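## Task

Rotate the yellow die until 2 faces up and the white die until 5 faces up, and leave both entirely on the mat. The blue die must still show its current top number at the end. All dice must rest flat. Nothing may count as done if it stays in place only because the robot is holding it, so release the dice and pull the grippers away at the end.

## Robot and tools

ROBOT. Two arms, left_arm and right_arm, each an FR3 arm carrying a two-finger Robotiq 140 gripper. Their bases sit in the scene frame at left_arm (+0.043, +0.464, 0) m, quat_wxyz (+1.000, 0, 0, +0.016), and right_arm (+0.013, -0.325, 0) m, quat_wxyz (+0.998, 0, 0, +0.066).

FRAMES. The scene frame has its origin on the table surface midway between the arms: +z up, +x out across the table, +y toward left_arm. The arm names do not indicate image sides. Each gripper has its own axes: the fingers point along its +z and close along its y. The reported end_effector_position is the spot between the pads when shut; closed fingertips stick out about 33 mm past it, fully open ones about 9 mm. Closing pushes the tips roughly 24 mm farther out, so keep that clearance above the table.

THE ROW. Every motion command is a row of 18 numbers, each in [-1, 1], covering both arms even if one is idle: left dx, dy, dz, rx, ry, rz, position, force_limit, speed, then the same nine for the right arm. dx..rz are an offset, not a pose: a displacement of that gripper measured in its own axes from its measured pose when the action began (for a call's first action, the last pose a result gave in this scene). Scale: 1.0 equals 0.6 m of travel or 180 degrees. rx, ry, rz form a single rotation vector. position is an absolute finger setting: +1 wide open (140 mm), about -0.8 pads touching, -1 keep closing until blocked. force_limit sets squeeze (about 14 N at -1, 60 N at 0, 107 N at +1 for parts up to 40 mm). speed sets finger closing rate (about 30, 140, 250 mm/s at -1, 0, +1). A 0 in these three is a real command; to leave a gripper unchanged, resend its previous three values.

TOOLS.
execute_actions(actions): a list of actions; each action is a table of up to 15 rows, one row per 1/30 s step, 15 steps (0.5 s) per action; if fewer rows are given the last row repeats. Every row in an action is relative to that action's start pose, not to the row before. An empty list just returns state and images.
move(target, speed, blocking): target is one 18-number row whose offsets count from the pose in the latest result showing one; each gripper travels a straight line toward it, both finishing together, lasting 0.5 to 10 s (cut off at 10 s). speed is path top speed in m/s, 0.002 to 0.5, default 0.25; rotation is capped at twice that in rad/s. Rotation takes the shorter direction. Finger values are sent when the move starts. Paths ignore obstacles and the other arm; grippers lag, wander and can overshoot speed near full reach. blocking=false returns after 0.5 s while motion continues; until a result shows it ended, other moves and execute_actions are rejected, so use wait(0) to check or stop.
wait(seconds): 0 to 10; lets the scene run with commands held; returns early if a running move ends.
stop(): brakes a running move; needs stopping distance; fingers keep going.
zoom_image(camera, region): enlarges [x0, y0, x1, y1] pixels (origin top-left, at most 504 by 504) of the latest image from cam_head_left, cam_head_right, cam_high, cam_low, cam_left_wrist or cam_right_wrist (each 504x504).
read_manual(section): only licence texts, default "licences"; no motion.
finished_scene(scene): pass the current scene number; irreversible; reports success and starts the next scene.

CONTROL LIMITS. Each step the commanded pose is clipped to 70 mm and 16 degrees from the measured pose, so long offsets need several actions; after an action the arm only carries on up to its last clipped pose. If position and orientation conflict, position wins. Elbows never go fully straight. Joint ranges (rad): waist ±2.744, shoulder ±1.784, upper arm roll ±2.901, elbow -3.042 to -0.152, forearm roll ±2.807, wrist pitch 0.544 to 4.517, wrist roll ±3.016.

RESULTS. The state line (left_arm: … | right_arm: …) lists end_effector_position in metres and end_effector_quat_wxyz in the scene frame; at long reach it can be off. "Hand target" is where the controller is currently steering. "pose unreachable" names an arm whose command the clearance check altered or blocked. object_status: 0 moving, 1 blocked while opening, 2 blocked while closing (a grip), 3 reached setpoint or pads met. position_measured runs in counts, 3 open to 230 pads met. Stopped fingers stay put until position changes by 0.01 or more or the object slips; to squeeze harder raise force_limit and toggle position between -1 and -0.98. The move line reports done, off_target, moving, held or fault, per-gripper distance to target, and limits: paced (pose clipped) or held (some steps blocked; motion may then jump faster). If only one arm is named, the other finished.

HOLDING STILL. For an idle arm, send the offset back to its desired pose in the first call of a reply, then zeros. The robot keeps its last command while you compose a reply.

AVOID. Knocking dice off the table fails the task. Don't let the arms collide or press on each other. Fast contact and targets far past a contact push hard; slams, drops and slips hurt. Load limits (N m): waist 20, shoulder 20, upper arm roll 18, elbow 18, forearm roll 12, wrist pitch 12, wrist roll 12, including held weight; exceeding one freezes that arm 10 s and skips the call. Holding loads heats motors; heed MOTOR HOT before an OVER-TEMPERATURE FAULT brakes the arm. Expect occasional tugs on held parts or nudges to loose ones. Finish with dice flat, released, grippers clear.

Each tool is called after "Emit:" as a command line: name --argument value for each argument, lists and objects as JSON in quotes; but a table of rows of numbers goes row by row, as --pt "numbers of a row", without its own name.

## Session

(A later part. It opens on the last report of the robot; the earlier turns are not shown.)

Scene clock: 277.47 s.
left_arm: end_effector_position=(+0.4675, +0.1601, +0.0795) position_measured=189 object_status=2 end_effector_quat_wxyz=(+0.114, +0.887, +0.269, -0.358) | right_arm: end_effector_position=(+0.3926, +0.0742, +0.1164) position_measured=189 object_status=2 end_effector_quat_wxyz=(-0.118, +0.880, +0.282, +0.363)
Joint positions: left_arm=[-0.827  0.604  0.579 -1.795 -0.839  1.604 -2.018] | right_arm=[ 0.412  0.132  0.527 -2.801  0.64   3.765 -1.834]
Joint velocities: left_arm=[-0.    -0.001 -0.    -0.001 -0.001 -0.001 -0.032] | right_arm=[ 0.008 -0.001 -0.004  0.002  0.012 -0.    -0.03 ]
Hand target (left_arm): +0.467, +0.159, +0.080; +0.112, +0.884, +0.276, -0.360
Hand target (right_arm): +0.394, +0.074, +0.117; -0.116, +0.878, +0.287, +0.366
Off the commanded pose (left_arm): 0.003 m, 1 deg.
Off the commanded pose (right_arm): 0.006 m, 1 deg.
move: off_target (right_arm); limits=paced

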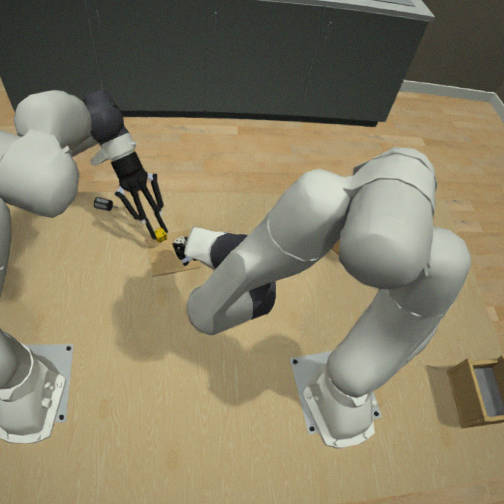

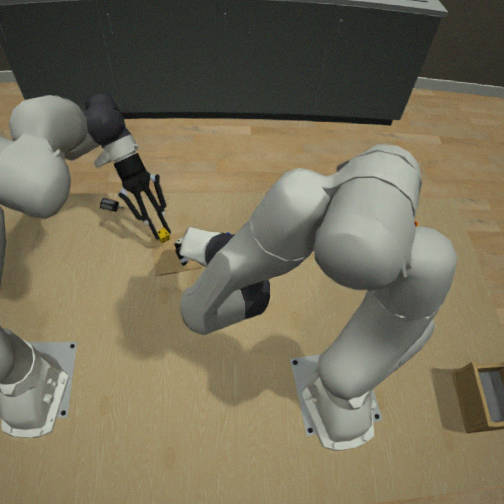

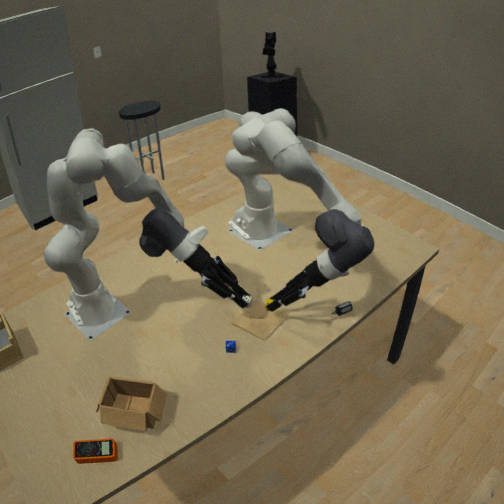

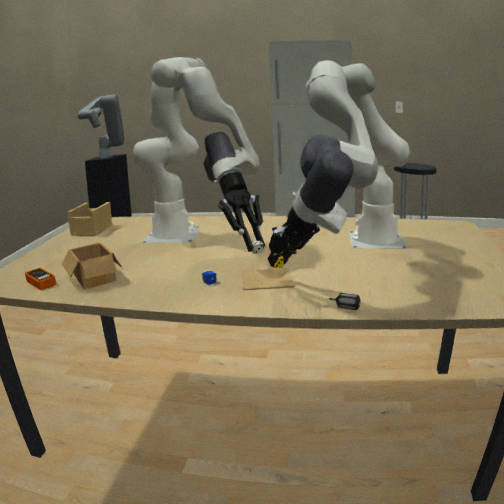

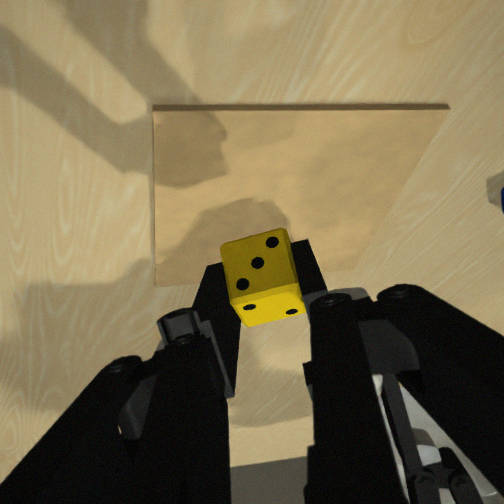

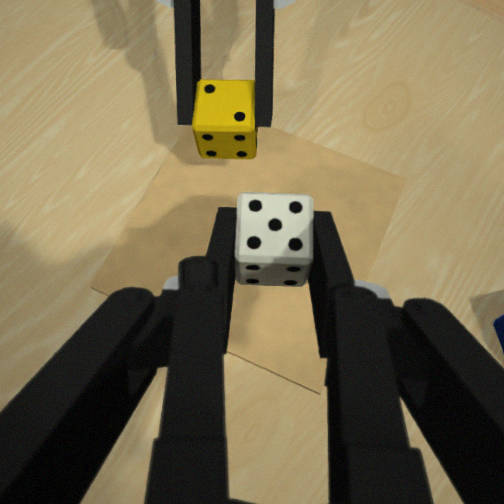

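Emit:
execute_actions --actions '[]'

Scene clock: 302.40 s.
left_arm: end_effector_position=(+0.4675, +0.1601, +0.0796) position_measured=189 object_status=2 end_effector_quat_wxyz=(+0.113, +0.886, +0.273, -0.358) | right_arm: end_effector_position=(+0.3928, +0.0740, +0.1164) position_measured=189 object_status=2 end_effector_quat_wxyz=(-0.117, +0.879, +0.285, +0.364)
Joint positions: left_arm=[-0.827  0.604  0.579 -1.795 -0.839  1.604 -2.027] | right_arm=[ 0.413  0.132  0.526 -2.8    0.641  3.765 -1.843]
Joint velocities: left_arm=[-0.    -0.001  0.001  0.    -0.    -0.    -0.   ] | right_arm=[ 0.     0.001 -0.     0.001 -0.     0.     0.   ]
Hand target (left_arm): +0.467, +0.159, +0.080; +0.112, +0.884, +0.276, -0.360
Hand target (right_arm): +0.394, +0.074, +0.117; -0.116, +0.878, +0.287, +0.366
Off the commanded pose (left_arm): 0.003 m, 0 deg.
Off the commanded pose (right_arm): 0.006 m, 1 deg.

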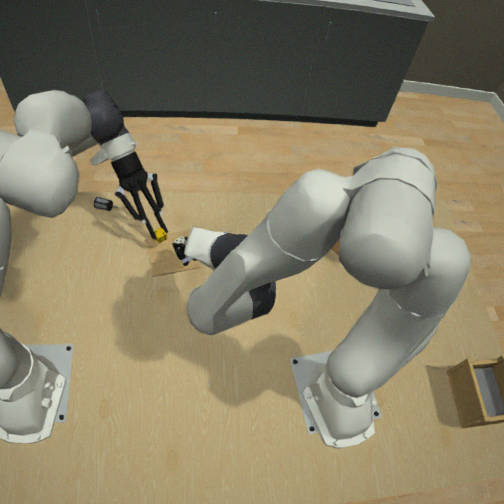

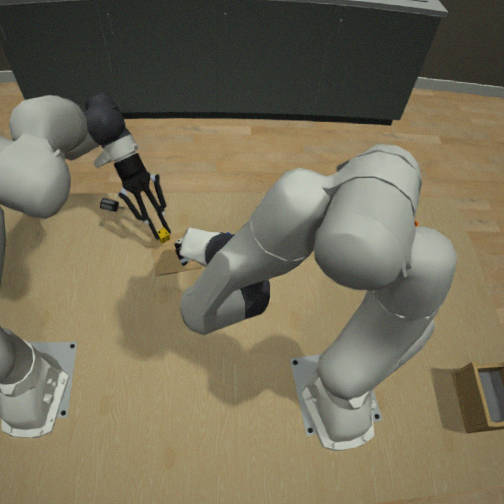

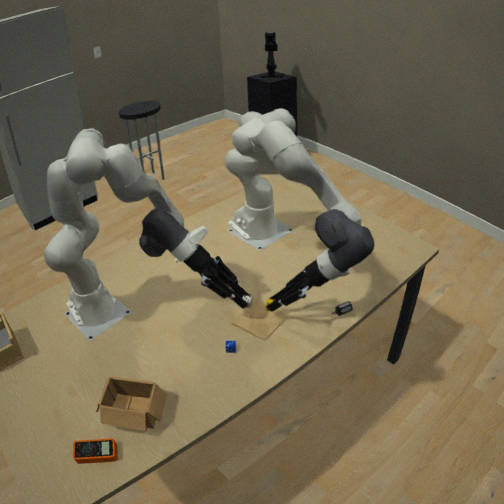

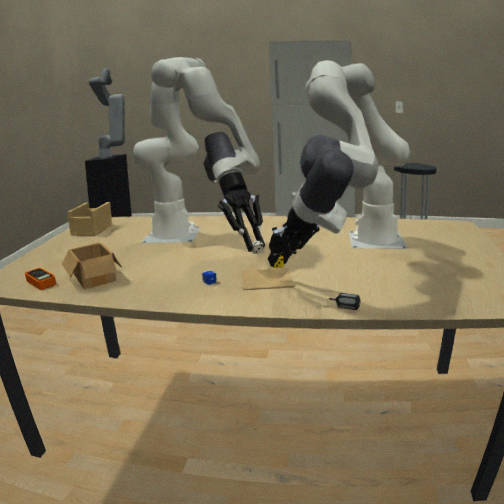

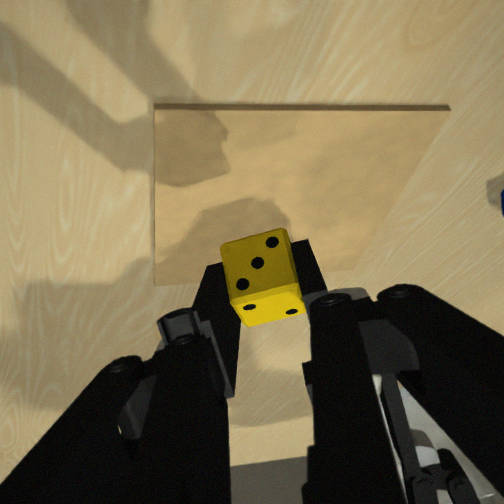

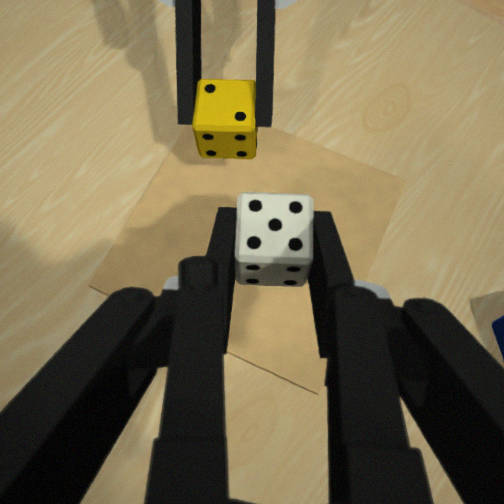

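Emit:
move --target '[0.0378,0,0.0391,0,-0.006,0,-1,-0.3,-0.75,-0.0617,0,0.0618,0,0,0,-1,-0.3,-0.75]' --speed 0.08

Emit:
zoom_image --camera "cam_low" --region '[220,235,320,300]'

Emit:
zoom_image --camera "cam_high" --region '[215,280,305,350]'

Scene clock: 330.00 s.
left_arm: end_effector_position=(+0.4668, +0.1613, +0.0476) position_measured=189 object_status=2 end_effector_quat_wxyz=(+0.112, +0.881, +0.275, -0.368) | right_arm: end_effector_position=(+0.3904, +0.0735, +0.0629) position_measured=189 object_status=2 end_effector_quat_wxyz=(-0.116, +0.879, +0.288, +0.362)
Joint positions: left_arm=[-0.795  0.674  0.549 -1.775 -0.868  1.617 -1.999] | right_arm=[ 0.402  0.364  0.508 -2.764  0.561  3.949 -1.83 ]
Joint velocities: left_arm=[ 0.001  0.001 -0.002  0.    -0.     0.002  0.007] | right_arm=[-0.003  0.002 -0.001  0.001 -0.001  0.012  0.001]
Hand target (left_arm): +0.468, +0.160, +0.047; +0.115, +0.882, +0.272, -0.367
Hand target (right_arm): +0.392, +0.075, +0.065; -0.118, +0.879, +0.284, +0.364
Off the commanded pose (left_arm): 0.002 m, 1 deg.
Off the commanded pose (right_arm): 0.003 m, 0 deg.
move: done

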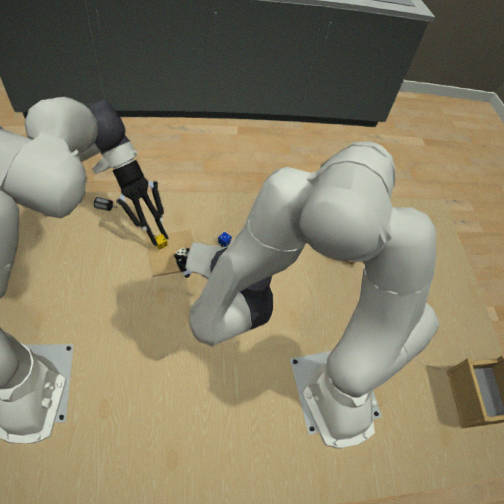

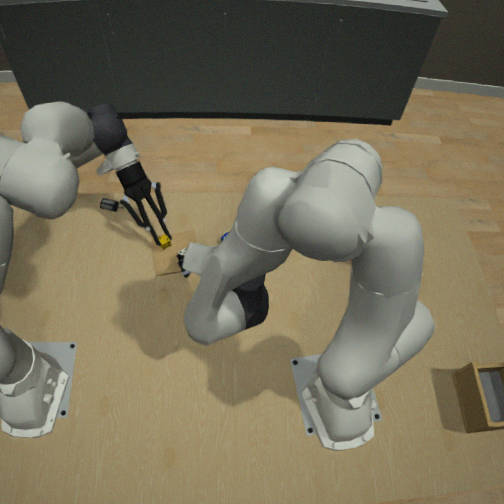

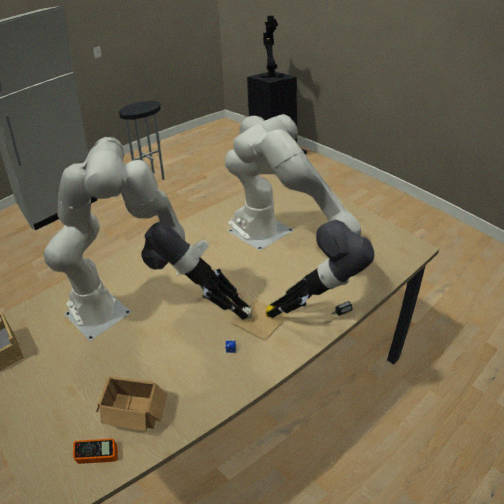

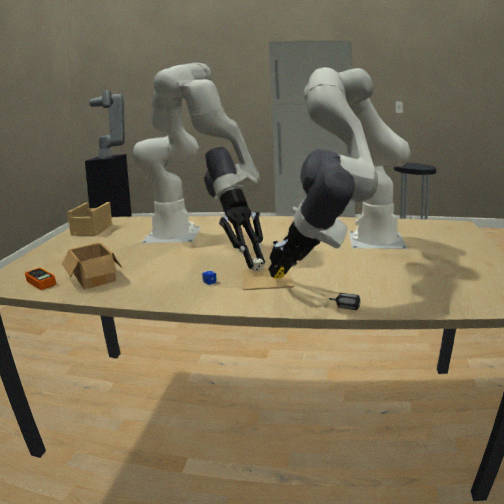

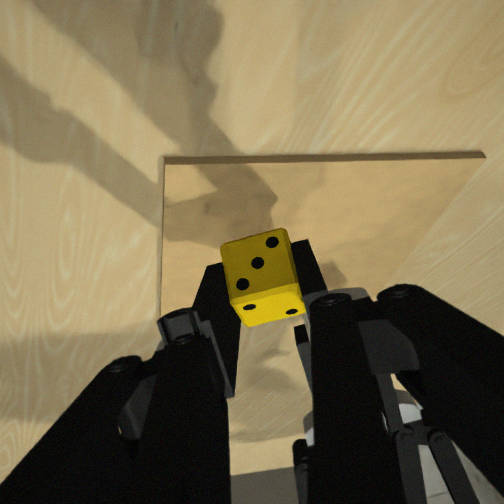

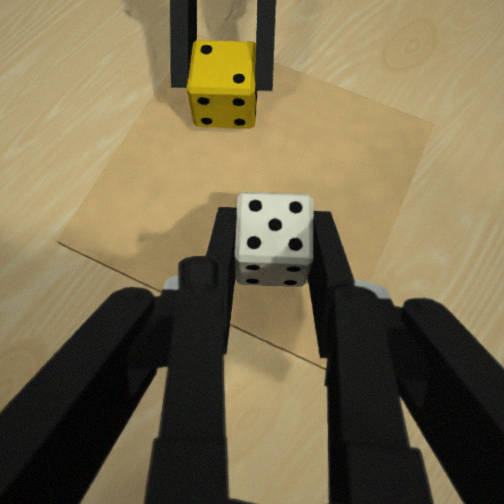

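Region (220, 235, 320, 300) of cam_low's 504x504 image, scaled by 5.040, with more detail than that image has; it fills the top 328 rows of this view, and the rest is white.

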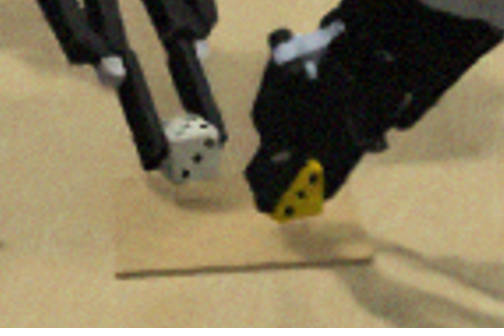

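Region (215, 280, 305, 350) of cam_high's 504x504 image, scaled by 5.600, with more detail than that image has.

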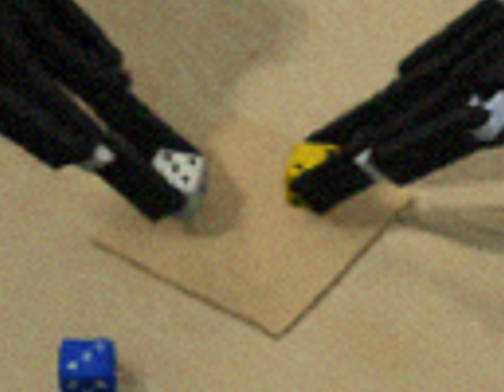

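Emit:
move --target '[0.0142,0,0.0141,0,0,0,-1,-0.3,-0.75,-0.011,0,0.017,0,0,0,-1,-0.3,-0.75]' --speed 0.025

Emit:
zoom_image --camera "cam_low" --region '[230,245,310,297]'

Emit:
zoom_image --camera "cam_high" --region '[225,290,295,345]'

Scene clock: 345.20 s.
left_arm: end_effector_position=(+0.4656, +0.1626, +0.0365) position_measured=189 object_status=2 end_effector_quat_wxyz=(+0.109, +0.880, +0.278, -0.369) | right_arm: end_effector_position=(+0.3909, +0.0743, +0.0503) position_measured=189 object_status=2 end_effector_quat_wxyz=(-0.116, +0.881, +0.286, +0.359)
Joint positions: left_arm=[-0.792  0.695  0.543 -1.773 -0.874  1.626 -1.994] | right_arm=[ 0.402  0.416  0.501 -2.746  0.548  3.98  -1.83 ]
Joint velocities: left_arm=[ 0.002 -0.001 -0.002  0.002 -0.002  0.004  0.006] | right_arm=[ 0.     0.008 -0.     0.002 -0.004  0.011  0.   ]
Hand target (left_arm): +0.467, +0.161, +0.036; +0.112, +0.881, +0.275, -0.368
Hand target (right_arm): +0.392, +0.075, +0.051; -0.116, +0.879, +0.287, +0.361
Off the commanded pose (left_arm): 0.002 m, 1 deg.
Off the commanded pose (right_arm): 0.002 m, 0 deg.
move: done

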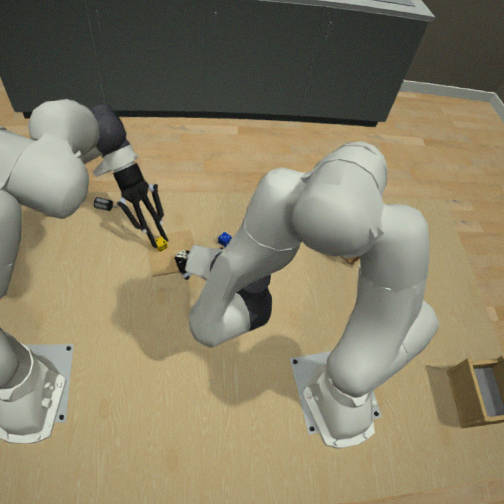

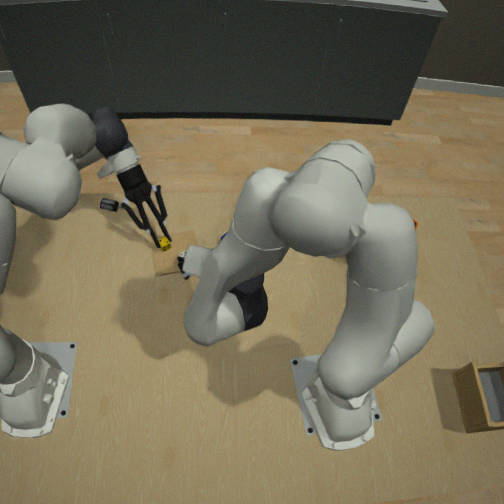

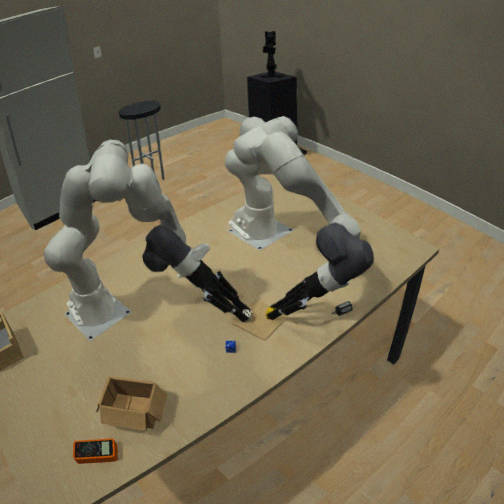

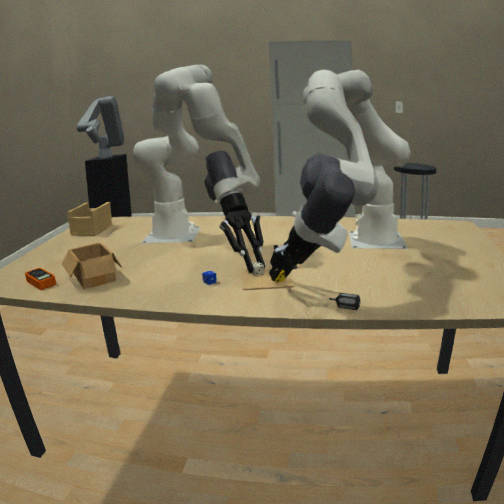

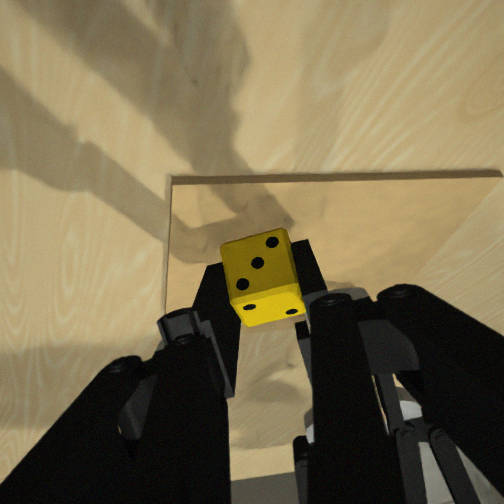

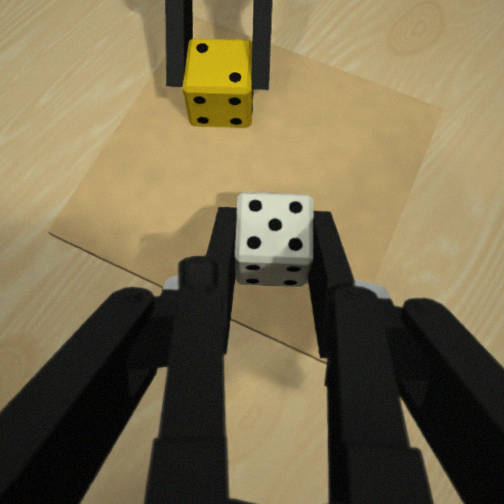

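Region (230, 245, 310, 297) of cam_low's 504x504 image, scaled by 6.300, with more detail than that image has; it fills the top 328 rows of this view, and the rest is white.

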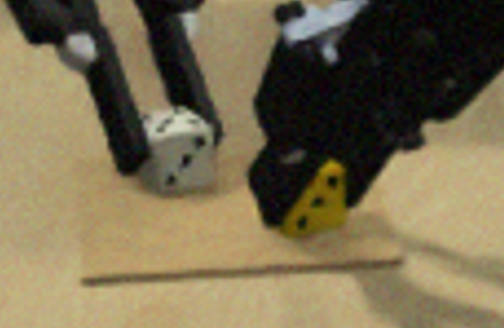

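Region (225, 290, 295, 345) of cam_high's 504x504 image, scaled by 7.200, with more detail than that image has; it fills the top 396 rows of this view, and the rest is white.

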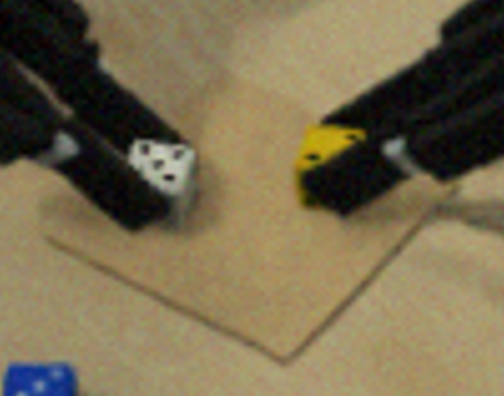

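Emit:
move --target '[0.0078,0.001,0.0078,0,0,0,-1,-0.3,-0.75,-0.0058,0,0.0072,0,0,0,-1,-0.3,-0.75]' --speed 0.012

Emit:
zoom_image --camera "cam_low" --region '[230,245,310,297]'

Scene clock: 356.87 s.
left_arm: end_effector_position=(+0.4661, +0.1625, +0.0362) position_measured=189 object_status=2 end_effector_quat_wxyz=(+0.110, +0.880, +0.278, -0.370) | right_arm: end_effector_position=(+0.3924, +0.0756, +0.0499) position_measured=189 object_status=2 end_effector_quat_wxyz=(-0.118, +0.879, +0.284, +0.365)
Joint positions: left_arm=[-0.789  0.699  0.543 -1.769 -0.876  1.623 -1.993] | right_arm=[ 0.402  0.434  0.501 -2.74   0.544  4.004 -1.83 ]
Joint velocities: left_arm=[-0.     0.002  0.     0.    -0.001 -0.001 -0.001] | right_arm=[-0.001  0.005 -0.001 -0.    -0.003  0.008  0.   ]
Hand target (left_arm): +0.466, +0.162, +0.030; +0.109, +0.880, +0.278, -0.369
Hand target (right_arm): +0.391, +0.075, +0.045; -0.117, +0.881, +0.286, +0.359
Off the commanded pose (left_arm): 0.006 m, 0 deg.
Off the commanded pose (right_arm): 0.005 m, 1 deg.
move: off_target (left_arm, right_arm)

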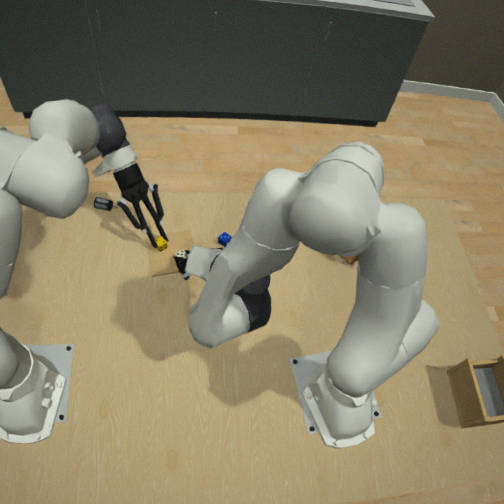

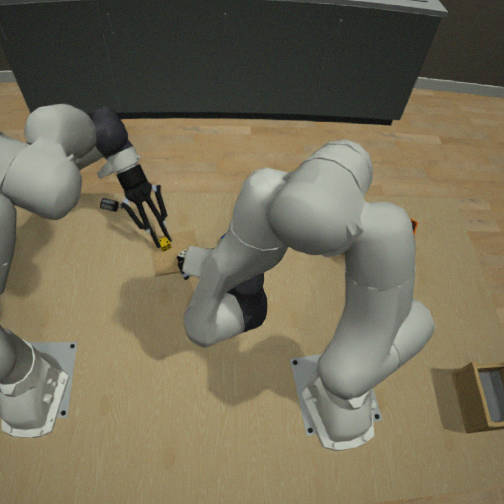

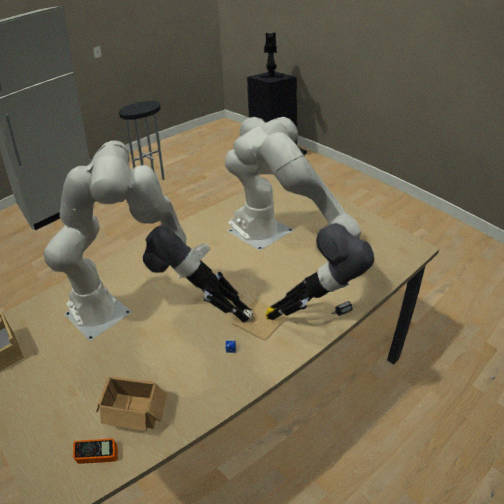

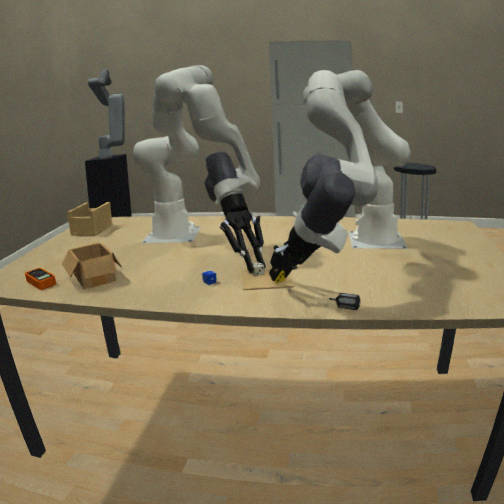

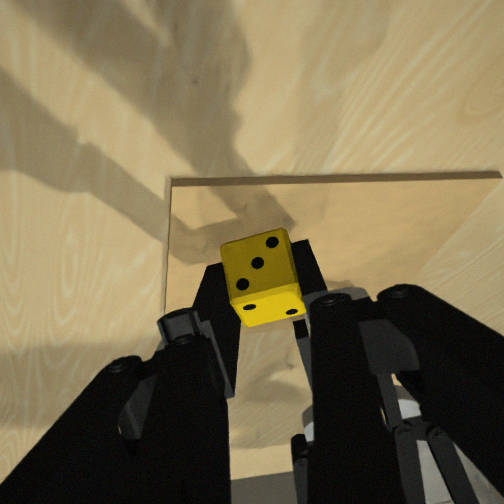

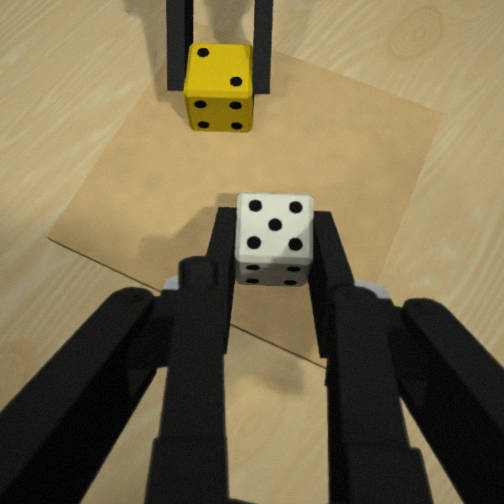

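Region (230, 245, 310, 297) of cam_low's 504x504 image, scaled by 6.300, with more detail than that image has; it fills the top 328 rows of this view, and the rest is white.

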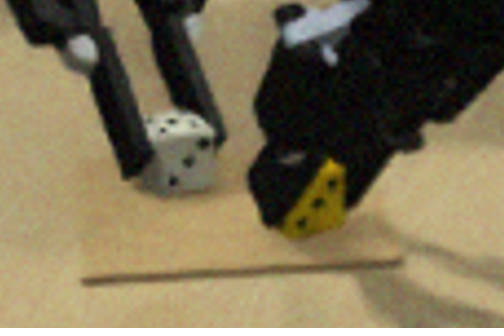

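Both in contact. Release.

Emit:
execute_actions --actions '[[[0,0,0,0,0,0,-1,-0.3,-0.75,0,0,0,0,0,0,-1,-0.3,-0.75],[0,0,0,0,0,0,-1,-0.3,-0.75,0,0,0,0,0,0,-1,-0.3,-0.75],[0,0,0,0,0,0,-1,-0.3,-0.75,0,0,0,0,0,0,-1,-0.3,-0.75],[0,0,0,0,0,0,-1,-0.3,-0.75,0,0,0,0,0,0,-1,-0.3,-0.75],[0,0,0,0,0,0,-1,-0.3,-0.75,0,0,0,0,0,0,-1,-0.3,-0.75],[0,0,0,0,0,0,-0.2,-0.3,-0.3,0,0,0,0,0,0,-0.2,-0.3,-0.3]]]'

Scene clock: 376.40 s.
left_arm: end_effector_position=(+0.4661, +0.1624, +0.0363) position_measured=154 object_status=0 end_effector_quat_wxyz=(+0.110, +0.879, +0.278, -0.371) | right_arm: end_effector_position=(+0.3925, +0.0757, +0.0500) position_measured=154 object_status=0 end_effector_quat_wxyz=(-0.118, +0.879, +0.284, +0.365)
Joint positions: left_arm=[-0.789  0.699  0.543 -1.768 -0.876  1.622 -1.993] | right_arm=[ 0.402  0.434  0.501 -2.74   0.544  4.006 -1.83 ]
Joint velocities: left_arm=[ 0.001  0.001  0.     0.    -0.     0.001  0.   ] | right_arm=[-0.    -0.001  0.001 -0.    -0.001 -0.     0.001]
Hand target (left_arm): +0.466, +0.162, +0.036; +0.110, +0.880, +0.278, -0.370
Hand target (right_arm): +0.392, +0.076, +0.050; -0.118, +0.879, +0.284, +0.365
Off the commanded pose (left_arm): 0.000 m, 0 deg.
Off the commanded pose (right_arm): 0.000 m, 0 deg.

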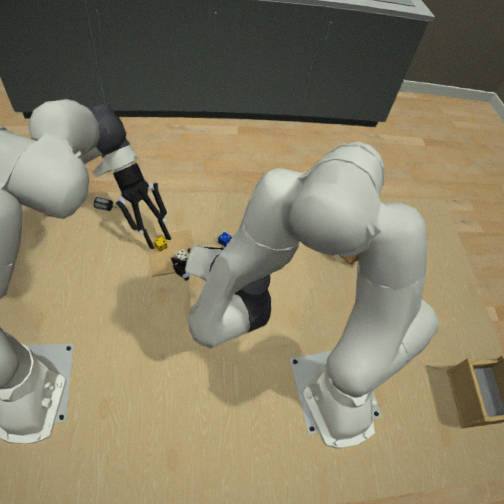

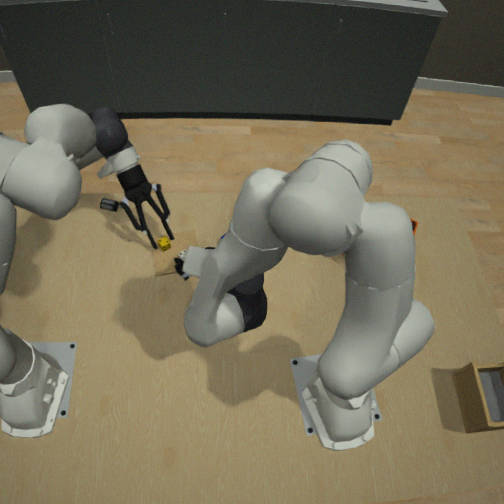

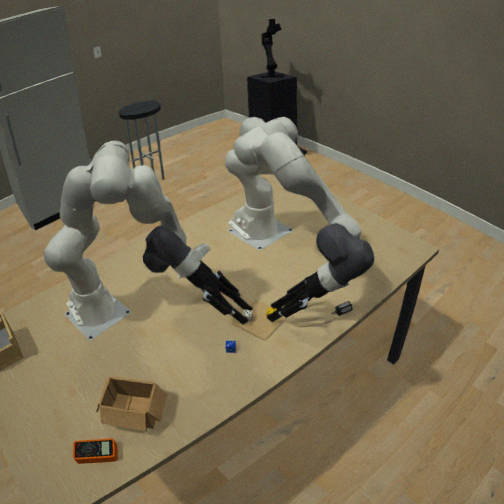

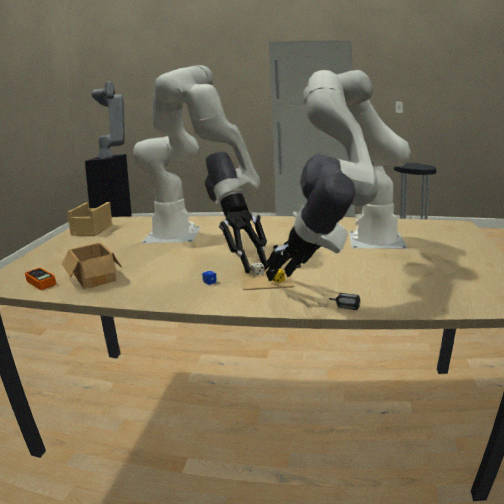

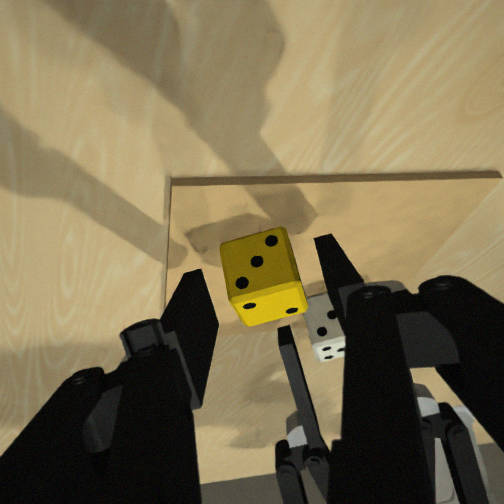

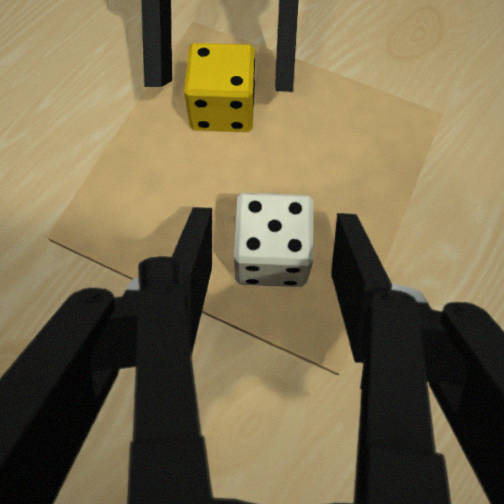

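Emit:
move --target '[-0.1,0,-0.31,0,0,0,-0.2,-0.3,-0.3,0.2,0,-0.26,0,0,0,-0.2,-0.3,-0.3]' --speed 0.25

Emit:
zoom_image --camera "cam_high" --region '[215,285,305,360]'

Emit:
zoom_image --camera "cam_low" --region '[195,245,310,300]'

Scene clock: 390.07 s.
left_arm: end_effector_position=(+0.5401, +0.2099, +0.2110) position_measured=154 object_status=3 end_effector_quat_wxyz=(+0.113, +0.881, +0.272, -0.370) | right_arm: end_effector_position=(+0.3753, +0.0580, +0.2417) position_measured=154 object_status=3 end_effector_quat_wxyz=(-0.106, +0.877, +0.292, +0.368)
Joint positions: left_arm=[-0.632  0.646  0.603 -1.383 -0.788  1.232 -2.135] | right_arm=[ 0.181 -0.524  0.776 -2.847  0.782  3.169 -1.852]
Joint velocities: left_arm=[ 0.    -0.     0.001 -0.     0.001 -0.004 -0.007] | right_arm=[-0.005 -0.002  0.003 -0.     0.    -0.014  0.004]
Hand target (left_arm): +0.539, +0.210, +0.210; +0.110, +0.879, +0.275, -0.372
Hand target (right_arm): +0.375, +0.059, +0.242; -0.108, +0.878, +0.288, +0.366
Off the commanded pose (left_arm): 0.003 m, 1 deg.
Off the commanded pose (right_arm): 0.006 m, 2 deg.
move: off_target (right_arm)

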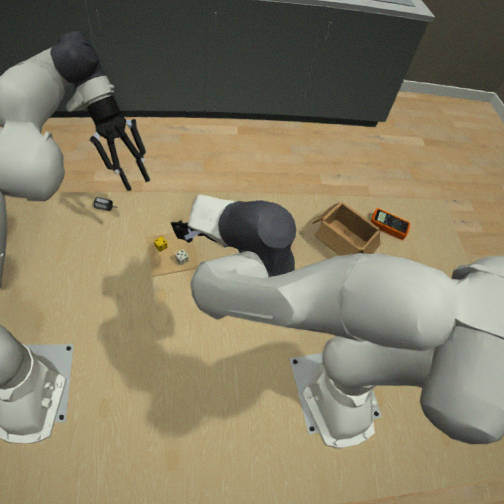

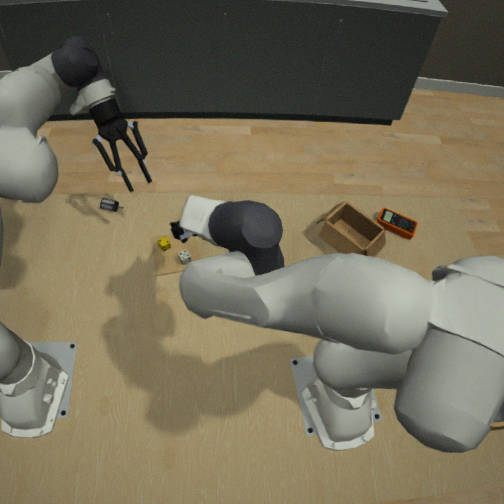

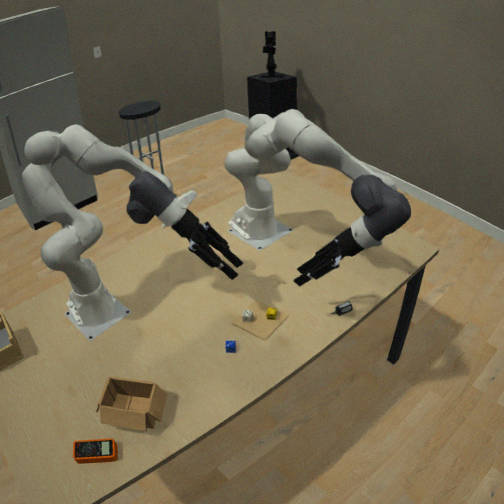

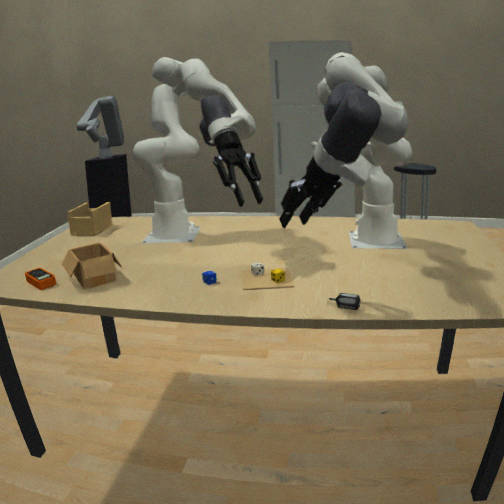

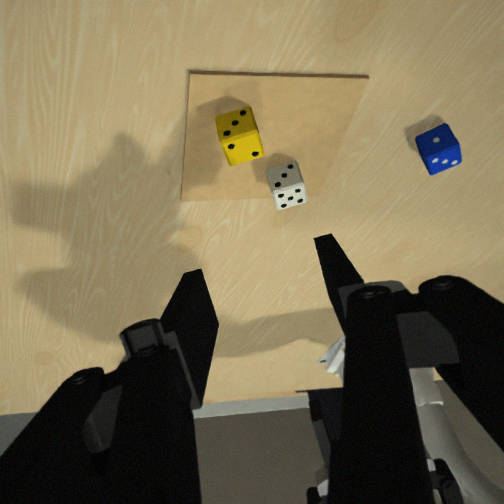

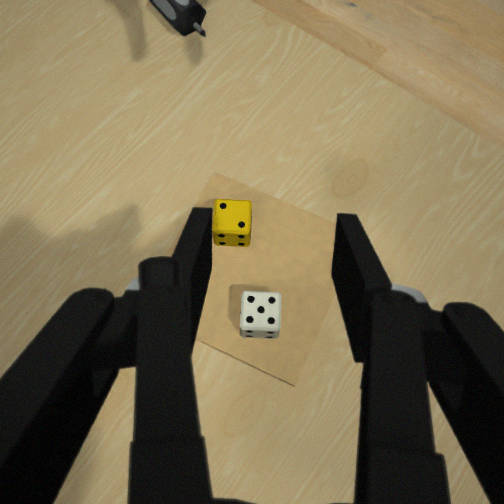

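Region (215, 285, 305, 360) of cam_high's 504x504 image, scaled by 5.600, with more detail than that image has.

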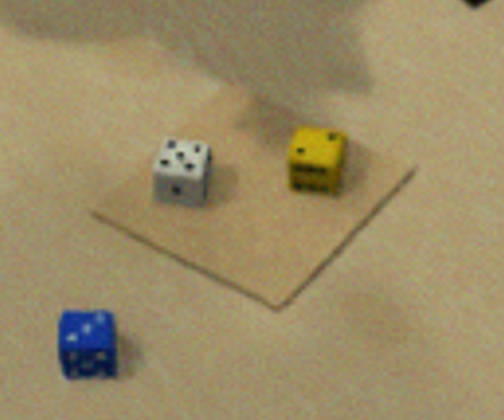

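Region (195, 245, 310, 300) of cam_low's 504x504 image, scaled by 4.383, with more detail than that image has; it fills the top 241 rows of this view, and the rest is white.

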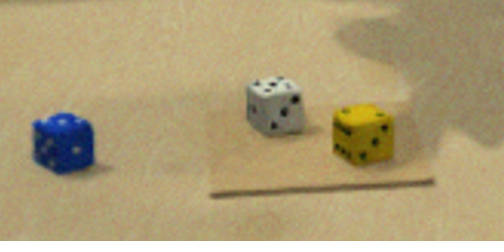

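Yellow shows 2 and white shows 5, both flat on the mat. Blue still shows 3, and the grippers are clear.

Emit:
finished_scene --scene 2

The scene is finished: the task was done.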